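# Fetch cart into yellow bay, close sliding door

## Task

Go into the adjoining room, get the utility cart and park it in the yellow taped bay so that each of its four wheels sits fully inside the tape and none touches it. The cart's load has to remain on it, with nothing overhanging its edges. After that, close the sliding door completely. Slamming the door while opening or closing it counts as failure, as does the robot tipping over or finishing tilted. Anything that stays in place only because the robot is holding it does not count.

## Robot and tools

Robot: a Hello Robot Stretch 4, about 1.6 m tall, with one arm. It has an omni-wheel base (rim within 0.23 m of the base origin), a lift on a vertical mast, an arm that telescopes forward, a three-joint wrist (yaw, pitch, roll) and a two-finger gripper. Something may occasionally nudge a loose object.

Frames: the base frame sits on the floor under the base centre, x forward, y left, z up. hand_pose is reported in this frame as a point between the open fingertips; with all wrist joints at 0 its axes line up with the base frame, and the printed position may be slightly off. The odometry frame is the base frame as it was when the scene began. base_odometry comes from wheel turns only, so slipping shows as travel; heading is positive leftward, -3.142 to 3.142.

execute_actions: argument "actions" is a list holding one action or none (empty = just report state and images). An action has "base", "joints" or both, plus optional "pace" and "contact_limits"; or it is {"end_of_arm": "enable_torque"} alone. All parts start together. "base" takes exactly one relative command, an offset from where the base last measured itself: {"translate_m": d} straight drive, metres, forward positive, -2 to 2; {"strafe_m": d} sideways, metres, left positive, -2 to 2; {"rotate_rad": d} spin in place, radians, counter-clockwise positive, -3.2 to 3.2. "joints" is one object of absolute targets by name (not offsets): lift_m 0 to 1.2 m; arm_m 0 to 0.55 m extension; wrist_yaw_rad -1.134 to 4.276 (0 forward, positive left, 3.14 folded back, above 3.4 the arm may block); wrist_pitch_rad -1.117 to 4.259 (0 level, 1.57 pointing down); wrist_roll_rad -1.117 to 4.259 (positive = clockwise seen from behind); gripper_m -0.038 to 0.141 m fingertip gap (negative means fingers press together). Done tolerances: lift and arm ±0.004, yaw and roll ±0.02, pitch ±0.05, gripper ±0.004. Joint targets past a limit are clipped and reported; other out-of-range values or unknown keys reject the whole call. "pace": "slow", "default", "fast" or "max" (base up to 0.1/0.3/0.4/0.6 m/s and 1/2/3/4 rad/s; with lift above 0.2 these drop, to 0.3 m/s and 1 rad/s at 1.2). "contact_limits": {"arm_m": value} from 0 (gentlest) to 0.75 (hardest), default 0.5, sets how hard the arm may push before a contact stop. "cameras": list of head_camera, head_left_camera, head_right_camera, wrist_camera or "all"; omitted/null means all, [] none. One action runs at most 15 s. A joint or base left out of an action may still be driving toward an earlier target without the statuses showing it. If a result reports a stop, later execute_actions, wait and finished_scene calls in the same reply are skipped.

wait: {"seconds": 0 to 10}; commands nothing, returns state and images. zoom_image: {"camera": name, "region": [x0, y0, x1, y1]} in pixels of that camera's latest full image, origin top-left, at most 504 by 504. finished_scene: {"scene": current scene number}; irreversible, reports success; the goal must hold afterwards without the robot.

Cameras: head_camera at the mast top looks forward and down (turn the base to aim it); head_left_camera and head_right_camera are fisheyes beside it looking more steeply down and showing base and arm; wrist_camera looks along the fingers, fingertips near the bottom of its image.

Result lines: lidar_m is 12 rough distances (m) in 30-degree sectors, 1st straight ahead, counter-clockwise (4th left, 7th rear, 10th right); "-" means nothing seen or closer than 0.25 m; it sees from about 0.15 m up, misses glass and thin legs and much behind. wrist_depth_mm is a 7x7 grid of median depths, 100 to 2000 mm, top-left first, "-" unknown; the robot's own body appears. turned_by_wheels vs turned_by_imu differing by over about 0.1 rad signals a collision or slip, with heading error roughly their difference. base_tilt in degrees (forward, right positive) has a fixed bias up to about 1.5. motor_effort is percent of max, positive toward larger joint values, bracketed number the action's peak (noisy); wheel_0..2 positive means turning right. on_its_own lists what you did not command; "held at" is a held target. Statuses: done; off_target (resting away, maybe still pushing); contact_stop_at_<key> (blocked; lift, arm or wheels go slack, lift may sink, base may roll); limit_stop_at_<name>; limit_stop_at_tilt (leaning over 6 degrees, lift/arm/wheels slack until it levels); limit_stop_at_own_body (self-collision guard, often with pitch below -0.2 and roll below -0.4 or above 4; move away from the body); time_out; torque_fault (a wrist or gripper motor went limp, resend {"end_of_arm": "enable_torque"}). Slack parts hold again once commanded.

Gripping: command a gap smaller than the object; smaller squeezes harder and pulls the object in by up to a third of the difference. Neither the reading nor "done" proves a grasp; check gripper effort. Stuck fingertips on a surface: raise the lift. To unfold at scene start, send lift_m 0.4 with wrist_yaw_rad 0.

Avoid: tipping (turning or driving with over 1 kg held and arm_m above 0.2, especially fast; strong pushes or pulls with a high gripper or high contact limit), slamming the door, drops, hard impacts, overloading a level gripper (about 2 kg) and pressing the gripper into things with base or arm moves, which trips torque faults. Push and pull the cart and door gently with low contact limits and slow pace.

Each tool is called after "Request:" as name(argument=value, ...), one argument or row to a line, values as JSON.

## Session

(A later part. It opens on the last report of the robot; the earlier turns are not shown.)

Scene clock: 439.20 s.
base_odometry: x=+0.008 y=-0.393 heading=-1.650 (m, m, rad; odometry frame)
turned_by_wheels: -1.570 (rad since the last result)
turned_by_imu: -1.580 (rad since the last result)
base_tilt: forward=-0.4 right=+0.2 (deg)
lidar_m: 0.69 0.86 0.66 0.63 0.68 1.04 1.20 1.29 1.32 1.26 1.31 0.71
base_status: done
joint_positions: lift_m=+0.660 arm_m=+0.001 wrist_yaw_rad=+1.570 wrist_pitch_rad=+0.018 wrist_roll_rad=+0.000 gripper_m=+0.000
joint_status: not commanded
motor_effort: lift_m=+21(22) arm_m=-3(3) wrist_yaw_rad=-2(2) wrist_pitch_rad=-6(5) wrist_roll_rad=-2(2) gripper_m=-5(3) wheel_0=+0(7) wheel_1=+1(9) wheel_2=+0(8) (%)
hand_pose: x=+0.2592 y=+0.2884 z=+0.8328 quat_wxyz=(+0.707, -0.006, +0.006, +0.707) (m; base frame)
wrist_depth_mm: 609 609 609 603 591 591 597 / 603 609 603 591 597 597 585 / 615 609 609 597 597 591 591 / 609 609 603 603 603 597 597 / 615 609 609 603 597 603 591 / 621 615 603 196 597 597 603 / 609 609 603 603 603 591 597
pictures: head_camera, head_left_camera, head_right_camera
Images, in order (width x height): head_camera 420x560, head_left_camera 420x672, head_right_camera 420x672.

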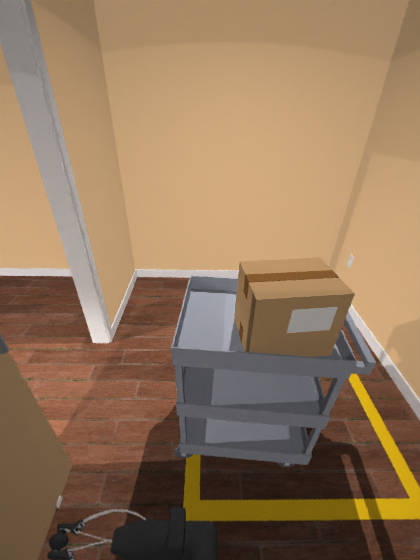

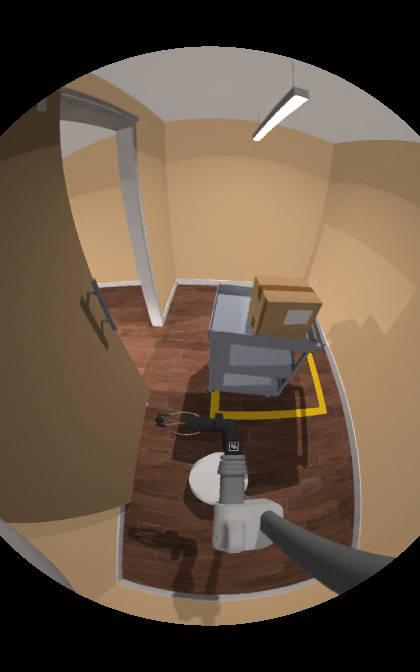

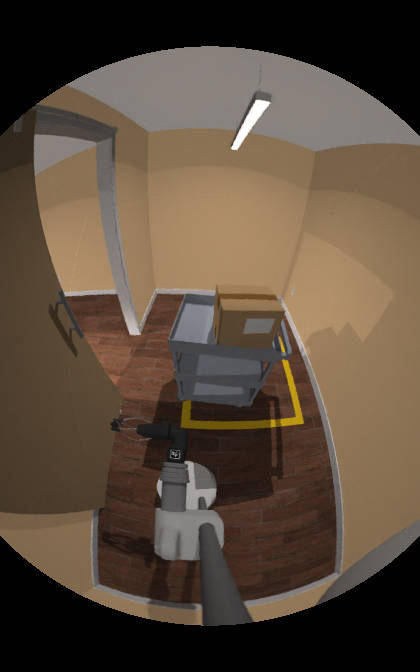

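Request:
execute_actions(
  actions=[
    {"base":{"strafe_m":0.32},"joints":{"wrist_yaw_rad":0,"lift_m":0.63}},
  ],
  cameras=[],
)

Request:
execute_actions(
  actions=[
    {"joints":{"arm_m":0.42}},
  ],
  cameras=["head_left_camera","head_camera","wrist_camera"],
)

Scene clock: 448.43 s.
base_odometry: x=+0.327 y=-0.418 heading=-1.650 (m, m, rad; odometry frame)
turned_by_wheels: +0.000 (rad since the last result)
turned_by_imu: -0.003 (rad since the last result)
base_tilt: forward=-0.3 right=+0.2 (deg)
lidar_m: 0.74 0.46 0.32 0.30 0.31 0.58 1.20 1.29 1.64 1.58 0.96 0.75
base_status: done
joint_positions: lift_m=+0.630 arm_m=+0.001 wrist_yaw_rad=+0.000 wrist_pitch_rad=+0.018 wrist_roll_rad=+0.000 gripper_m=+0.000
joint_status: all done
motor_effort: lift_m=+14(19) arm_m=-3(3) wrist_yaw_rad=-3(9) wrist_pitch_rad=-6(7) wrist_roll_rad=-1(1) gripper_m=-7(7) wheel_0=+1(8) wheel_1=+0(14) wheel_2=+0(0) (%)
hand_pose: x=+0.4599 y=-0.0874 z=+0.8033 quat_wxyz=(+1.000, +0.000, +0.009, +0.000) (m; base frame)
wrist_depth_mm: - - - - - - - / - - 1921 - - - 580 / - - - - - - 585 / - - - - - 492 477 / - - - - - 484 480 / - - 1618 195 508 - - / 1921 1708 1756 - 788 842 904
pictures: none
No camera images: the call's "cameras" was empty. Leave "cameras" out to get every camera's image.

Scene clock: 450.77 s.
base_odometry: x=+0.327 y=-0.418 heading=-1.650 (m, m, rad; odometry frame)
turned_by_wheels: +0.000 (rad since the last result)
turned_by_imu: -0.001 (rad since the last result)
base_tilt: forward=-0.4 right=+0.2 (deg)
lidar_m: 0.78 0.47 0.32 0.31 0.34 0.57 1.21 1.28 1.66 1.57 0.96 0.73
base_status: not commanded
joint_positions: lift_m=+0.630 arm_m=+0.419 wrist_yaw_rad=+0.000 wrist_pitch_rad=+0.018 wrist_roll_rad=+0.000 gripper_m=+0.000
joint_status: all done
motor_effort: lift_m=+14(14) arm_m=+6(6) wrist_yaw_rad=-2(2) wrist_pitch_rad=-7(5) wrist_roll_rad=+0(1) gripper_m=-7(6) wheel_0=+1(1) wheel_1=+0(0) wheel_2=+0(1) (%)
hand_pose: x=+0.8783 y=-0.0874 z=+0.8033 quat_wxyz=(+1.000, +0.000, +0.009, +0.000) (m; base frame)
wrist_depth_mm: 1921 1042 1863 1863 1808 1921 1863 / 1983 1060 1863 1808 1863 1808 1808 / - 1060 1863 1921 1863 1808 1863 / 1983 1060 1863 1921 1921 413 1863 / 1983 1060 1921 1921 1863 332 219 / 1983 1060 1618 195 1921 508 220 / 1863 931 1808 1983 1808 1863 1921
pictures: head_camera, head_left_camera, wrist_camera
Images, in order (width x height): head_camera 420x560, head_left_camera 420x672, wrist_camera 616x392.

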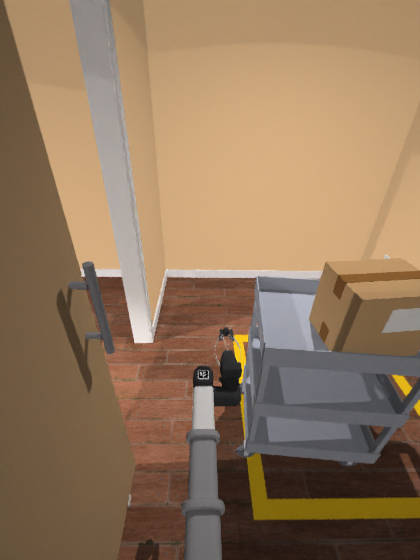

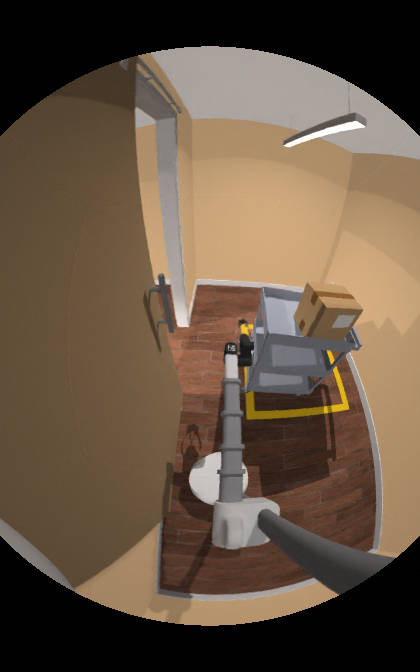

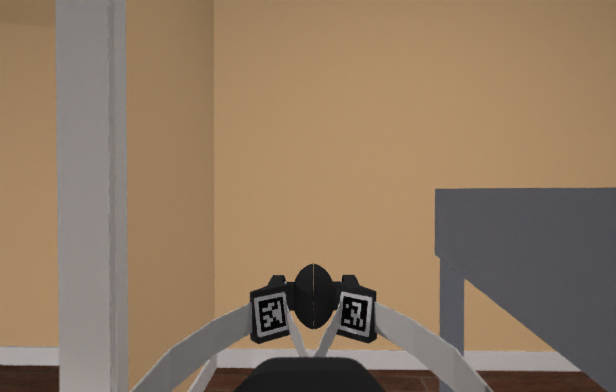

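Request:
execute_actions(
  actions=[
    {"base":{"strafe_m":-0.21},"pace":"slow"},
  ],
  cameras=["head_left_camera","head_camera","head_right_camera"],
)

Scene clock: 457.20 s.
base_odometry: x=+0.118 y=-0.401 heading=-1.650 (m, m, rad; odometry frame)
turned_by_wheels: +0.001 (rad since the last result)
turned_by_imu: +0.001 (rad since the last result)
base_tilt: forward=-0.3 right=+0.2 (deg)
lidar_m: 0.72 0.74 0.55 0.50 0.55 0.88 1.21 1.30 1.44 1.37 0.96 0.73
base_status: done
joint_positions: lift_m=+0.630 arm_m=+0.419 wrist_yaw_rad=+0.003 wrist_pitch_rad=+0.018 wrist_roll_rad=+0.000 gripper_m=+0.000
joint_status: not commanded
motor_effort: lift_m=+14(14) arm_m=+6(6) wrist_yaw_rad=-10(29) wrist_pitch_rad=-8(6) wrist_roll_rad=-1(1) gripper_m=-8(11) wheel_0=+8(19) wheel_1=+0(7) wheel_2=+0(6) (%)
hand_pose: x=+0.8786 y=-0.0866 z=+0.8033 quat_wxyz=(+1.000, +0.000, +0.009, +0.001) (m; base frame)
wrist_depth_mm: 991 1430 1921 1921 1921 1921 1863 / 976 1464 1921 1863 1921 1921 1863 / 960 1464 1921 1863 1863 1863 1808 / 960 1499 1808 1863 1921 1921 - / 976 1464 1983 1921 349 123 - / 976 1464 1983 195 182 123 - / 960 1281 1708 1808 500 117 -
pictures: head_camera, head_left_camera, head_right_camera
Images, in order (width x height): head_camera 420x560, head_left_camera 420x672, head_right_camera 420x672.

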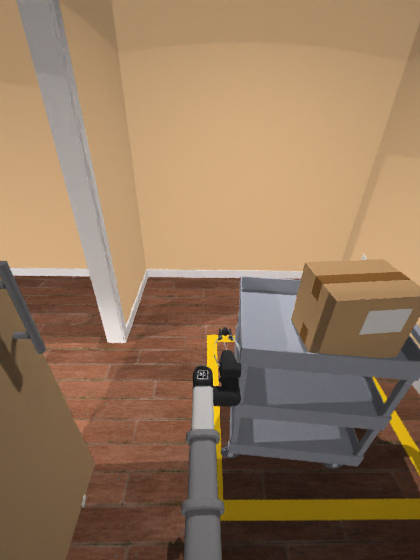

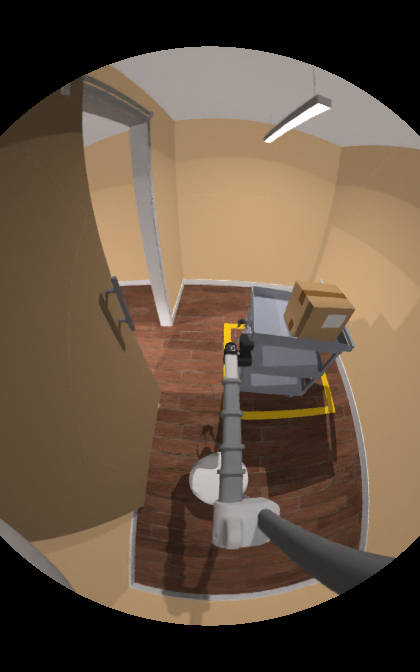

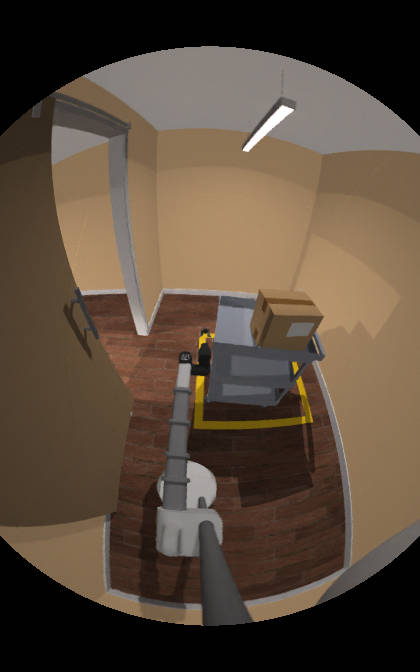

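Request:
execute_actions(
  actions=[
    {"base":{"strafe_m":-0.07},"pace":"slow"},
  ],
  cameras=[],
)

Request:
execute_actions(
  actions=[
    {"base":{"strafe_m":0.1},"pace":"slow"},
  ],
  cameras=[],
)

Request:
execute_actions(
  actions=[
    {"joints":{"arm_m":0,"lift_m":1.0}},
  ],
  cameras=["head_left_camera","head_camera","head_right_camera"],
)

Scene clock: 465.33 s.
base_odometry: x=+0.049 y=-0.396 heading=-1.649 (m, m, rad; odometry frame)
turned_by_wheels: +0.001 (rad since the last result)
turned_by_imu: +0.000 (rad since the last result)
base_tilt: forward=-0.3 right=+0.3 (deg)
lidar_m: 0.73 0.83 0.61 0.59 0.63 0.97 1.21 1.27 1.38 1.29 0.94 0.72
base_status: done
joint_positions: lift_m=+0.630 arm_m=+0.419 wrist_yaw_rad=+0.003 wrist_pitch_rad=+0.018 wrist_roll_rad=+0.000 gripper_m=+0.000
joint_status: not commanded
motor_effort: lift_m=+14(14) arm_m=+5(6) wrist_yaw_rad=-10(16) wrist_pitch_rad=-8(8) wrist_roll_rad=-1(1) gripper_m=-8(10) wheel_0=+7(14) wheel_1=+0(8) wheel_2=+2(3) (%)
hand_pose: x=+0.8786 y=-0.0866 z=+0.8033 quat_wxyz=(+1.000, +0.000, +0.009, +0.001) (m; base frame)
wrist_depth_mm: 1118 1576 1863 1921 1808 1808 1921 / 1078 1618 1863 1863 1808 1863 1863 / 1078 1537 1921 1921 1921 1921 1863 / 1098 1576 1863 1921 1921 1863 - / 1078 1618 1921 1921 364 124 - / 1060 1618 1921 196 182 124 - / 1118 1430 1756 1921 496 118 -
pictures: none
No camera images: the call's "cameras" was empty. Leave "cameras" out to get every camera's image.

Scene clock: 467.50 s.
base_odometry: x=+0.148 y=-0.404 heading=-1.649 (m, m, rad; odometry frame)
turned_by_wheels: +0.000 (rad since the last result)
turned_by_imu: -0.001 (rad since the last result)
base_tilt: forward=-0.4 right=+0.2 (deg)
lidar_m: 1.03 0.71 0.52 0.47 0.53 0.81 1.22 1.27 1.47 1.41 0.94 0.74
base_status: done
joint_positions: lift_m=+0.630 arm_m=+0.419 wrist_yaw_rad=+0.000 wrist_pitch_rad=+0.018 wrist_roll_rad=+0.000 gripper_m=+0.000
joint_status: not commanded
motor_effort: lift_m=+14(14) arm_m=+6(6) wrist_yaw_rad=-2(10) wrist_pitch_rad=-7(8) wrist_roll_rad=-1(1) gripper_m=-8(6) wheel_0=-1(4) wheel_1=+2(7) wheel_2=+0(2) (%)
hand_pose: x=+0.8784 y=-0.0874 z=+0.8033 quat_wxyz=(+1.000, +0.000, +0.009, +0.000) (m; base frame)
wrist_depth_mm: 946 1397 1983 1983 1863 1921 1808 / 946 1430 1921 1863 1863 1921 1921 / 946 1397 1983 1983 1863 1921 1921 / 946 1366 1921 1921 1863 512 1863 / 931 1397 1921 1983 1921 410 263 / 946 1430 1863 196 1921 1983 272 / 960 1281 1756 1863 1863 500 1863
pictures: none
No camera images: the call's "cameras" was empty. Leave "cameras" out to get every camera's image.

Scene clock: 470.00 s.
base_odometry: x=+0.148 y=-0.404 heading=-1.649 (m, m, rad; odometry frame)
turned_by_wheels: +0.000 (rad since the last result)
turned_by_imu: -0.001 (rad since the last result)
base_tilt: forward=-0.4 right=+0.1 (deg)
lidar_m: 0.99 0.70 0.50 0.49 0.52 0.84 1.21 1.29 1.47 1.40 0.97 0.74
base_status: not commanded
joint_positions: lift_m=+1.000 arm_m=+0.001 wrist_yaw_rad=+0.000 wrist_pitch_rad=+0.018 wrist_roll_rad=+0.000 gripper_m=+0.000
joint_status: all done
motor_effort: lift_m=+22(27) arm_m=-6(7) wrist_yaw_rad=-2(3) wrist_pitch_rad=-6(6) wrist_roll_rad=-1(2) gripper_m=-7(9) wheel_0=-1(1) wheel_1=+2(2) wheel_2=+0(0) (%)
hand_pose: x=+0.4604 y=-0.0874 z=+1.1726 quat_wxyz=(+1.000, +0.000, +0.009, +0.000) (m; base frame)
wrist_depth_mm: - 1397 - - - - - / - 1397 - - - - - / - 1397 - - - - - / - 1397 - - - - - / - 1430 - - - - - / - 1464 - 195 - - 621 / - 1366 - - 878 917 603
pictures: head_camera, head_left_camera, head_right_camera
Images, in order (width x height): head_camera 420x560, head_left_camera 420x672, head_right_camera 420x672.

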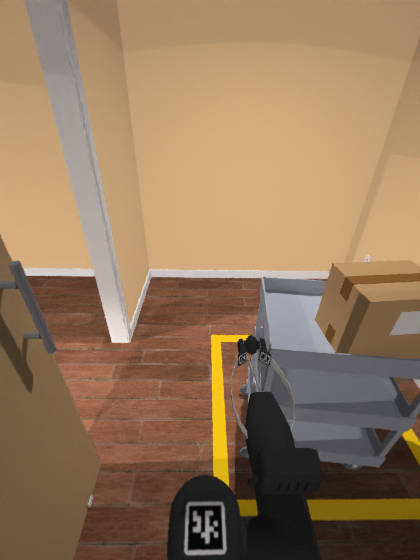

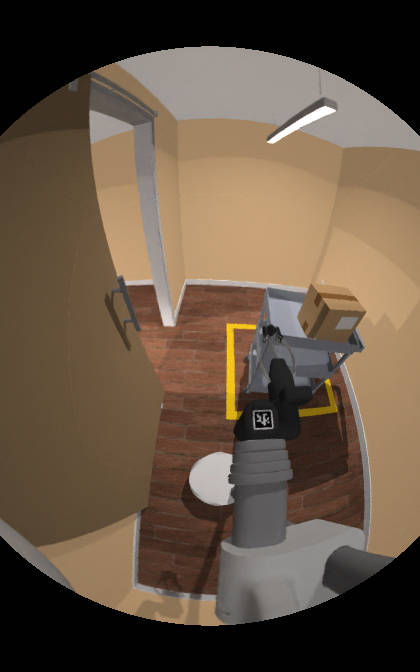

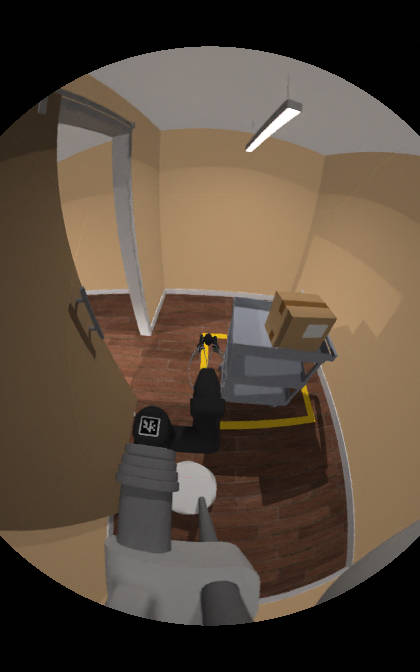

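Request:
execute_actions(
  actions=[
    {"joints":{"wrist_yaw_rad":1.57,"lift_m":0.85,"gripper_m":0.12},"base":{"translate_m":0.2}},
  ],
  cameras=["wrist_camera","head_left_camera"],
)

Scene clock: 482.97 s.
base_odometry: x=+0.133 y=-0.603 heading=-1.649 (m, m, rad; odometry frame)
turned_by_wheels: +0.000 (rad since the last result)
turned_by_imu: -0.002 (rad since the last result)
base_tilt: forward=-0.4 right=+0.2 (deg)
lidar_m: 2.19 0.64 0.51 0.48 0.52 0.83 1.42 1.49 1.48 1.41 0.70 0.57
base_status: done
joint_positions: lift_m=+0.850 arm_m=+0.001 wrist_yaw_rad=+1.570 wrist_pitch_rad=+0.018 wrist_roll_rad=+0.000 gripper_m=+0.120
joint_status: all done
motor_effort: lift_m=+13(21) arm_m=-6(6) wrist_yaw_rad=-2(0) wrist_pitch_rad=-8(8) wrist_roll_rad=-1(1) gripper_m=+0(4) wheel_0=+2(6) wheel_1=+1(5) wheel_2=+1(10) (%)
hand_pose: x=+0.2596 y=+0.2884 z=+1.0233 quat_wxyz=(+0.707, -0.006, +0.007, +0.707) (m; base frame)
wrist_depth_mm: 462 459 459 455 455 452 - / 459 462 455 455 452 452 - / 466 462 459 455 455 452 - / 466 466 459 455 455 449 - / 466 462 459 455 455 452 - / 466 466 459 452 455 213 - / 469 462 462 142 449 452 -
pictures: head_left_camera, wrist_camera
Images, in order (width x height): head_left_camera 420x672, wrist_camera 616x392.

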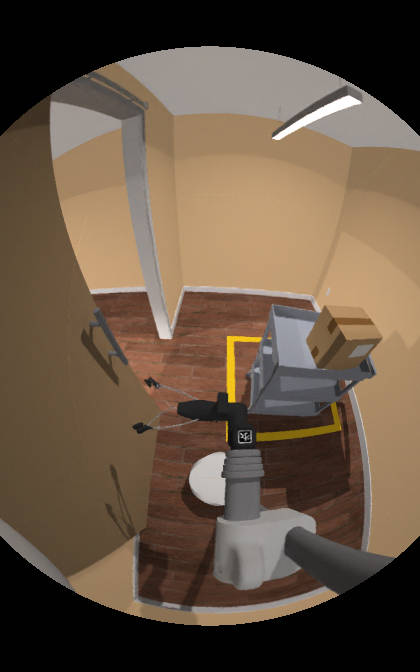

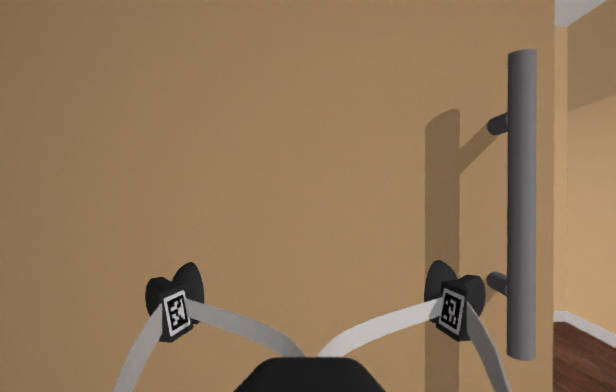

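Request:
execute_actions(
  actions=[
    {"base":{"translate_m":0.2}},
  ],
  cameras=[],
)

Request:
execute_actions(
  actions=[
    {"base":{"strafe_m":0.205},"pace":"slow"},
  ],
  cameras=["wrist_camera"],
)

Request:
execute_actions(
  actions=[
    {"base":{"translate_m":0.4},"pace":"slow"},
  ],
  cameras=["wrist_camera","head_left_camera"],
)

Scene clock: 492.87 s.
base_odometry: x=+0.117 y=-0.802 heading=-1.649 (m, m, rad; odometry frame)
turned_by_wheels: +0.000 (rad since the last result)
turned_by_imu: -0.002 (rad since the last result)
base_tilt: forward=-0.4 right=+0.2 (deg)
lidar_m: 2.08 1.29 0.50 0.48 0.53 0.73 1.61 1.69 1.48 1.40 0.43 0.40
base_status: done
joint_positions: lift_m=+0.850 arm_m=+0.001 wrist_yaw_rad=+1.570 wrist_pitch_rad=+0.018 wrist_roll_rad=+0.000 gripper_m=+0.120
joint_status: not commanded
motor_effort: lift_m=+13(13) arm_m=-5(6) wrist_yaw_rad=-2(1) wrist_pitch_rad=-7(6) wrist_roll_rad=-1(1) gripper_m=+0(0) wheel_0=+0(6) wheel_1=+3(6) wheel_2=+0(10) (%)
hand_pose: x=+0.2596 y=+0.2884 z=+1.0233 quat_wxyz=(+0.707, -0.006, +0.007, +0.707) (m; base frame)
wrist_depth_mm: 462 459 452 455 - - - / 462 459 455 455 - - - / 466 459 455 459 - - - / 462 459 455 455 - - - / 466 459 459 455 - - - / 462 459 455 455 455 214 - / 462 462 459 142 - - -
pictures: none
No camera images: the call's "cameras" was empty. Leave "cameras" out to get every camera's image.

Scene clock: 496.07 s.
base_odometry: x=+0.321 y=-0.818 heading=-1.649 (m, m, rad; odometry frame)
turned_by_wheels: +0.000 (rad since the last result)
turned_by_imu: -0.002 (rad since the last result)
base_tilt: forward=-0.4 right=+0.2 (deg)
lidar_m: 1.42 0.34 0.30 0.28 0.31 0.44 1.53 1.70 1.69 1.02 0.53 0.60
base_status: done
joint_positions: lift_m=+0.850 arm_m=+0.001 wrist_yaw_rad=+1.570 wrist_pitch_rad=+0.018 wrist_roll_rad=+0.000 gripper_m=+0.120
joint_status: not commanded
motor_effort: lift_m=+13(13) arm_m=-6(5) wrist_yaw_rad=-2(2) wrist_pitch_rad=-7(6) wrist_roll_rad=+0(1) gripper_m=-2(1) wheel_0=+0(6) wheel_1=+2(8) wheel_2=+0(1) (%)
hand_pose: x=+0.2596 y=+0.2884 z=+1.0233 quat_wxyz=(+0.707, -0.006, +0.007, +0.707) (m; base frame)
wrist_depth_mm: 252 250 249 187 246 - - / 251 250 250 189 247 - - / 253 250 250 189 248 - - / 254 251 250 249 246 - - / 252 253 251 250 247 - - / 255 252 251 249 212 214 - / 254 253 251 142 248 - -
pictures: wrist_camera
Images, in order (width x height): wrist_camera 616x392.

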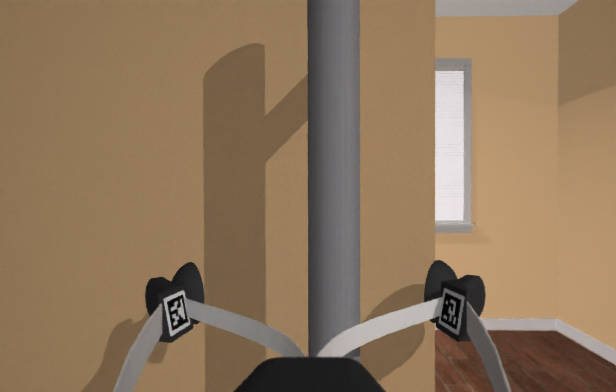

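Scene clock: 501.33 s.
base_odometry: x=+0.290 y=-1.217 heading=-1.648 (m, m, rad; odometry frame)
turned_by_wheels: +0.000 (rad since the last result)
turned_by_imu: +0.004 (rad since the last result)
base_tilt: forward=-0.5 right=+0.3 (deg)
lidar_m: 1.35 0.81 0.28 0.26 0.30 0.44 1.52 2.11 1.70 0.42 0.46 1.76
base_status: done
joint_positions: lift_m=+0.850 arm_m=+0.000 wrist_yaw_rad=+1.579 wrist_pitch_rad=+0.018 wrist_roll_rad=+0.001 gripper_m=+0.120
joint_status: not commanded
on_its_own: wrist_yaw_rad is at rest, and its effort (-29) is outside its rest range (-13 to +13)
motor_effort: lift_m=+14(14) arm_m=+2(5) wrist_yaw_rad=-29(88) wrist_pitch_rad=-6(18) wrist_roll_rad=-1(3) gripper_m=-2(9) wheel_0=+0(8) wheel_1=+9(14) wheel_2=-5(13) (%)
hand_pose: x=+0.2556 y=+0.2892 z=+1.0233 quat_wxyz=(+0.704, -0.006, +0.007, +0.710) (m; base frame)
wrist_depth_mm: 244 240 182 237 - - - / 246 241 182 237 - - - / 244 241 182 238 - - - / 245 242 181 238 - - - / 244 241 181 239 - - - / 246 191 181 238 - 213 - / 245 243 171 150 - - -
pictures: head_left_camera, wrist_camera
Images, in order (width x height): head_left_camera 420x672, wrist_camera 616x392.

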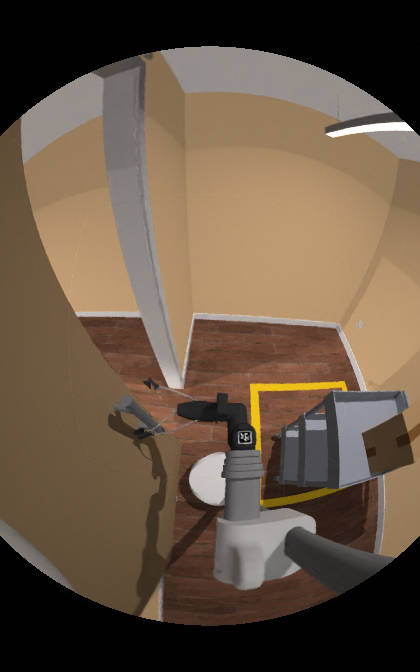

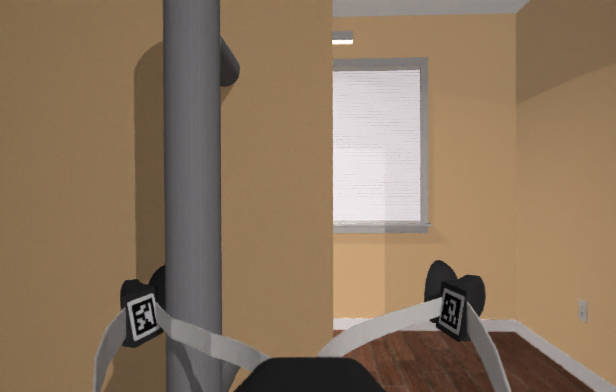

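Request:
execute_actions(
  actions=[
    {"base":{"translate_m":0.35},"pace":"slow"},
  ],
  cameras=["wrist_camera","head_left_camera"],
)

Scene clock: 509.93 s.
base_odometry: x=+0.263 y=-1.565 heading=-1.648 (m, m, rad; odometry frame)
turned_by_wheels: +0.000 (rad since the last result)
turned_by_imu: +0.005 (rad since the last result)
base_tilt: forward=-0.4 right=+0.2 (deg)
lidar_m: 1.25 0.54 0.27 0.26 0.27 0.40 1.53 2.34 0.49 0.45 1.71 1.39
base_status: done
joint_positions: lift_m=+0.850 arm_m=+0.000 wrist_yaw_rad=+1.582 wrist_pitch_rad=+0.020 wrist_roll_rad=+0.000 gripper_m=+0.120
joint_status: not commanded
on_its_own: wrist_yaw_rad is at rest, and its effort (-38) is outside its rest range (-13 to +13)
motor_effort: lift_m=+14(14) arm_m=+2(2) wrist_yaw_rad=-38(71) wrist_pitch_rad=-9(14) wrist_roll_rad=+0(2) gripper_m=-4(7) wheel_0=-3(8) wheel_1=+10(12) wheel_2=-7(12) (%)
hand_pose: x=+0.2547 y=+0.2894 z=+1.0227 quat_wxyz=(+0.703, -0.007, +0.007, +0.711) (m; base frame)
wrist_depth_mm: 233 230 226 226 - - 286 / 233 231 226 226 - - 286 / 236 231 228 228 - - 286 / 235 232 229 227 - - 286 / 236 232 229 229 - - 287 / 236 176 230 229 - 214 287 / 237 233 162 150 - 397 287
pictures: head_left_camera, wrist_camera
Images, in order (width x height): head_left_camera 420x672, wrist_camera 616x392.

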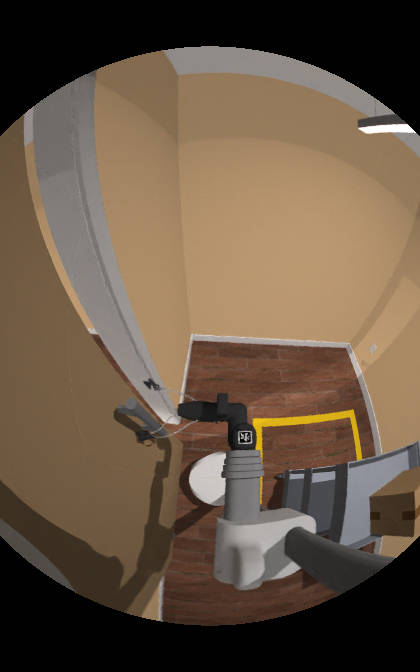

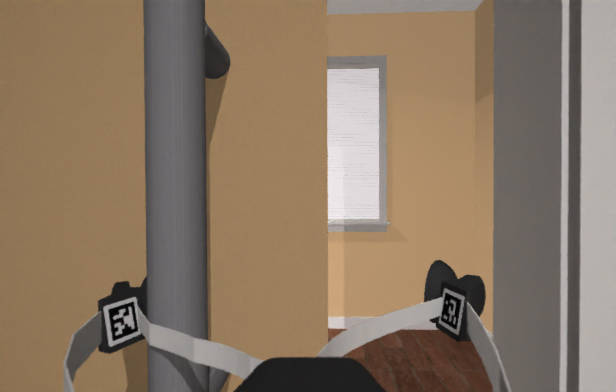

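Request:
execute_actions(
  actions=[
    {"base":{"translate_m":0.13},"pace":"slow"},
  ],
  cameras=["wrist_camera"],
)

Request:
execute_actions(
  actions=[
    {"base":{"translate_m":0.06},"pace":"slow"},
  ],
  cameras=["wrist_camera"],
)

Scene clock: 518.77 s.
base_odometry: x=+0.252 y=-1.695 heading=-1.650 (m, m, rad; odometry frame)
turned_by_wheels: -0.001 (rad since the last result)
turned_by_imu: -0.018 (rad since the last result)
base_tilt: forward=-0.3 right=+0.1 (deg)
lidar_m: 1.21 0.47 0.27 0.27 0.28 0.40 1.43 0.63 0.49 0.48 1.72 1.28
base_status: done
joint_positions: lift_m=+0.850 arm_m=+0.000 wrist_yaw_rad=+1.564 wrist_pitch_rad=+0.018 wrist_roll_rad=+0.000 gripper_m=+0.120
joint_status: not commanded
on_its_own: wrist_yaw_rad is at rest, and its effort (+14) is outside its rest range (-13 to +13)
motor_effort: lift_m=+15(15) arm_m=+2(2) wrist_yaw_rad=+14(67) wrist_pitch_rad=-8(29) wrist_roll_rad=-1(4) gripper_m=-1(6) wheel_0=-11(10) wheel_1=+4(21) wheel_2=-8(13) (%)
hand_pose: x=+0.2599 y=+0.2879 z=+1.0232 quat_wxyz=(+0.709, -0.006, +0.007, +0.705) (m; base frame)
wrist_depth_mm: 235 235 171 234 286 301 298 / 236 236 172 234 286 300 298 / 237 236 172 235 287 301 300 / 236 236 172 236 287 300 300 / 237 236 171 237 289 301 301 / 238 193 171 236 287 303 304 / 239 238 168 141 290 304 301
pictures: wrist_camera
Images, in order (width x height): wrist_camera 616x392.

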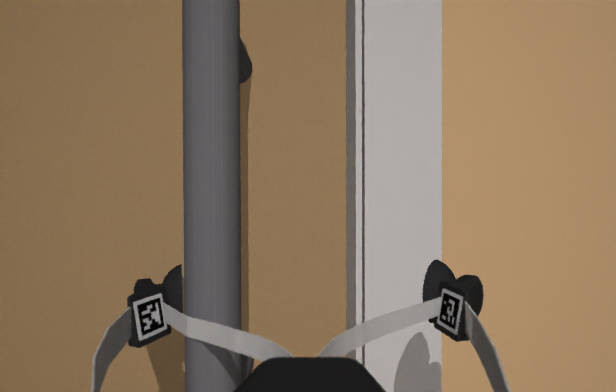

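Scene clock: 520.60 s.
base_odometry: x=+0.247 y=-1.755 heading=-1.650 (m, m, rad; odometry frame)
turned_by_wheels: -0.001 (rad since the last result)
turned_by_imu: +0.011 (rad since the last result)
base_tilt: forward=-0.4 right=+0.4 (deg)
lidar_m: 1.15 0.48 0.28 0.25 0.27 0.41 1.48 0.64 0.49 0.68 1.65 1.20
base_status: done
joint_positions: lift_m=+0.850 arm_m=+0.000 wrist_yaw_rad=+1.573 wrist_pitch_rad=+0.018 wrist_roll_rad=+0.000 gripper_m=+0.120
joint_status: not commanded
motor_effort: lift_m=+15(15) arm_m=+2(1) wrist_yaw_rad=-12(74) wrist_pitch_rad=-5(10) wrist_roll_rad=-1(1) gripper_m=-5(6) wheel_0=-9(10) wheel_1=+6(15) wheel_2=-8(11) (%)
hand_pose: x=+0.2573 y=+0.2887 z=+1.0232 quat_wxyz=(+0.706, -0.006, +0.007, +0.708) (m; base frame)
wrist_depth_mm: 231 230 227 227 289 289 285 / 231 229 227 227 290 289 287 / 233 230 227 228 290 290 287 / 233 230 229 229 291 287 287 / 233 231 229 229 290 289 287 / 233 178 229 229 279 213 289 / 235 231 161 150 293 289 290
pictures: wrist_camera
Images, in order (width x height): wrist_camera 616x392.

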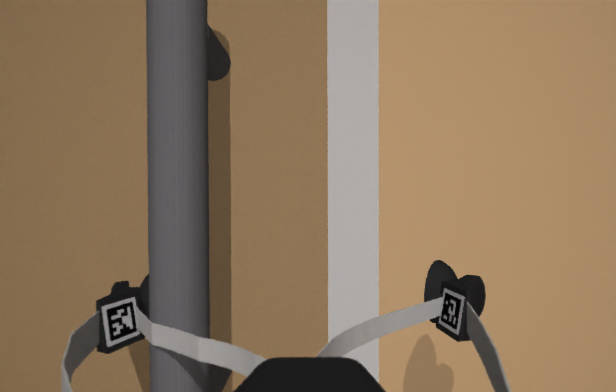

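Casing still visible: ~0.04 m more.

Request:
execute_actions(
  actions=[
    {"base":{"translate_m":0.05},"pace":"slow"},
  ],
  cameras=["wrist_camera"],
)

Scene clock: 525.70 s.
base_odometry: x=+0.243 y=-1.804 heading=-1.650 (m, m, rad; odometry frame)
turned_by_wheels: +0.000 (rad since the last result)
turned_by_imu: +0.002 (rad since the last result)
base_tilt: forward=-0.7 right=+0.4 (deg)
lidar_m: 1.11 0.50 0.25 0.25 0.29 0.39 1.50 0.66 0.51 1.01 1.59 1.16
base_status: done
joint_positions: lift_m=+0.850 arm_m=+0.000 wrist_yaw_rad=+1.593 wrist_pitch_rad=+0.021 wrist_roll_rad=+0.000 gripper_m=+0.120
joint_status: not commanded
on_its_own: wrist_yaw_rad is at rest, and its effort (-69) is outside its rest range (-13 to +13)
motor_effort: lift_m=+15(15) arm_m=+3(3) wrist_yaw_rad=-69(87) wrist_pitch_rad=-11(20) wrist_roll_rad=+1(2) gripper_m=-4(6) wheel_0=+2(7) wheel_1=+12(19) wheel_2=-9(12) (%)
hand_pose: x=+0.2515 y=+0.2903 z=+1.0224 quat_wxyz=(+0.699, -0.008, +0.007, +0.715) (m; base frame)
wrist_depth_mm: 233 160 225 224 285 278 277 / 232 160 225 225 286 282 277 / 234 160 227 224 285 281 278 / 235 161 226 226 287 285 279 / 234 160 229 224 289 282 279 / 236 161 228 227 287 214 278 / 235 162 166 150 289 282 279
pictures: wrist_camera
Images, in order (width x height): wrist_camera 616x392.

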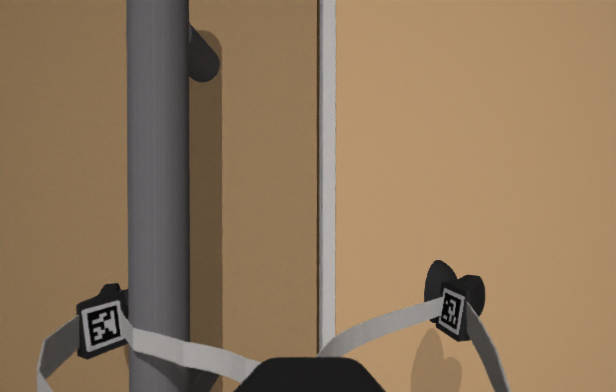

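Request:
execute_actions(
  actions=[
    {"base":{"translate_m":-0.07},"pace":"slow"},
  ],
  cameras=["wrist_camera"],
)

Request:
execute_actions(
  actions=[
    {"base":{"rotate_rad":-0.9}},
  ],
  cameras=["head_left_camera","head_right_camera"],
)

Scene clock: 532.97 s.
base_odometry: x=+0.248 y=-1.734 heading=-1.651 (m, m, rad; odometry frame)
turned_by_wheels: -0.001 (rad since the last result)
turned_by_imu: -0.030 (rad since the last result)
base_tilt: forward=-0.4 right=+0.2 (deg)
lidar_m: 1.19 0.30 0.29 0.26 0.26 0.40 1.36 0.65 0.48 0.51 1.70 1.25
base_status: done
joint_positions: lift_m=+0.850 arm_m=+0.000 wrist_yaw_rad=+1.564 wrist_pitch_rad=+0.018 wrist_roll_rad=+0.000 gripper_m=+0.120
joint_status: not commanded
on_its_own: wrist_yaw_rad is at rest, and its effort (+16) is outside its rest range (-13 to +13)
motor_effort: lift_m=+15(15) arm_m=+3(3) wrist_yaw_rad=+16(75) wrist_pitch_rad=-5(11) wrist_roll_rad=+0(4) gripper_m=+1(10) wheel_0=-12(13) wheel_1=-2(9) wheel_2=-1(8) (%)
hand_pose: x=+0.2598 y=+0.2878 z=+1.0231 quat_wxyz=(+0.710, -0.006, +0.007, +0.705) (m; base frame)
wrist_depth_mm: 237 239 238 239 307 304 307 / 240 238 240 240 307 307 309 / 241 240 240 240 307 307 309 / 239 240 241 242 309 306 312 / 240 241 241 241 307 309 309 / 241 242 189 241 242 310 309 / 242 242 242 144 310 310 312
pictures: wrist_camera
Images, in order (width x height): wrist_camera 616x392.

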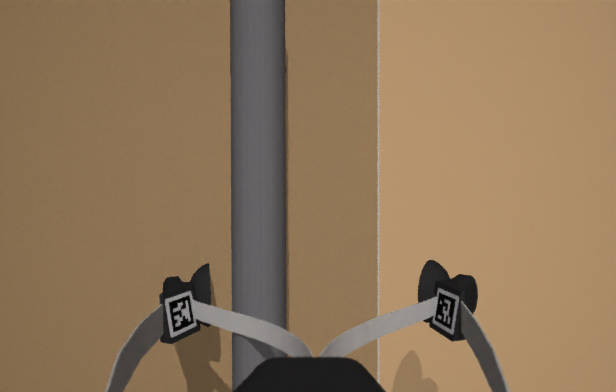

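Scene clock: 534.60 s.
base_odometry: x=+0.248 y=-1.734 heading=-2.551 (m, m, rad; odometry frame)
turned_by_wheels: -0.900 (rad since the last result)
turned_by_imu: -0.884 (rad since the last result)
base_tilt: forward=-0.3 right=+0.2 (deg)
lidar_m: 1.49 1.19 0.87 0.30 0.27 0.26 0.31 0.51 2.54 0.58 0.49 1.63
base_status: done
joint_positions: lift_m=+0.850 arm_m=+0.000 wrist_yaw_rad=+1.570 wrist_pitch_rad=+0.018 wrist_roll_rad=+0.000 gripper_m=+0.120
joint_status: not commanded
motor_effort: lift_m=+16(15) arm_m=+3(3) wrist_yaw_rad=-2(100) wrist_pitch_rad=-10(9) wrist_roll_rad=-2(1) gripper_m=+0(17) wheel_0=+1(12) wheel_1=+2(25) wheel_2=+1(8) (%)
hand_pose: x=+0.2582 y=+0.2884 z=+1.0231 quat_wxyz=(+0.707, -0.006, +0.007, +0.707) (m; base frame)
wrist_depth_mm: 449 525 640 809 1060 931 842 / 449 525 634 809 1060 960 831 / 449 530 640 809 1042 946 842 / 452 535 640 809 1078 946 842 / 449 525 634 809 1042 976 831 / 452 504 597 809 960 214 854 / 452 508 627 142 1042 931 842
pictures: head_left_camera, head_right_camera
Images, in order (width x height): head_left_camera 420x672, head_right_camera 420x672.

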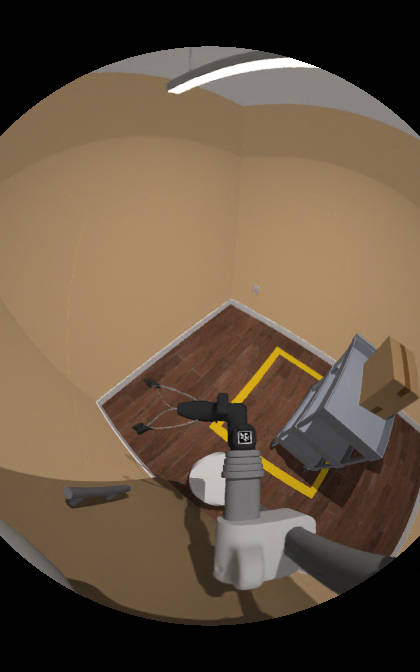

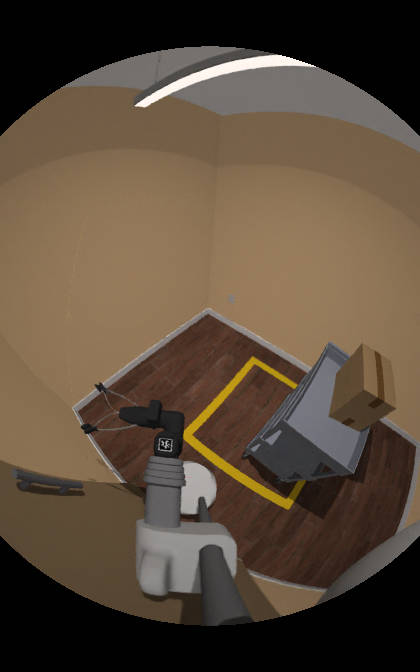

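Request:
finished_scene(
  scene=1,
)

The scene is finished: the task was done.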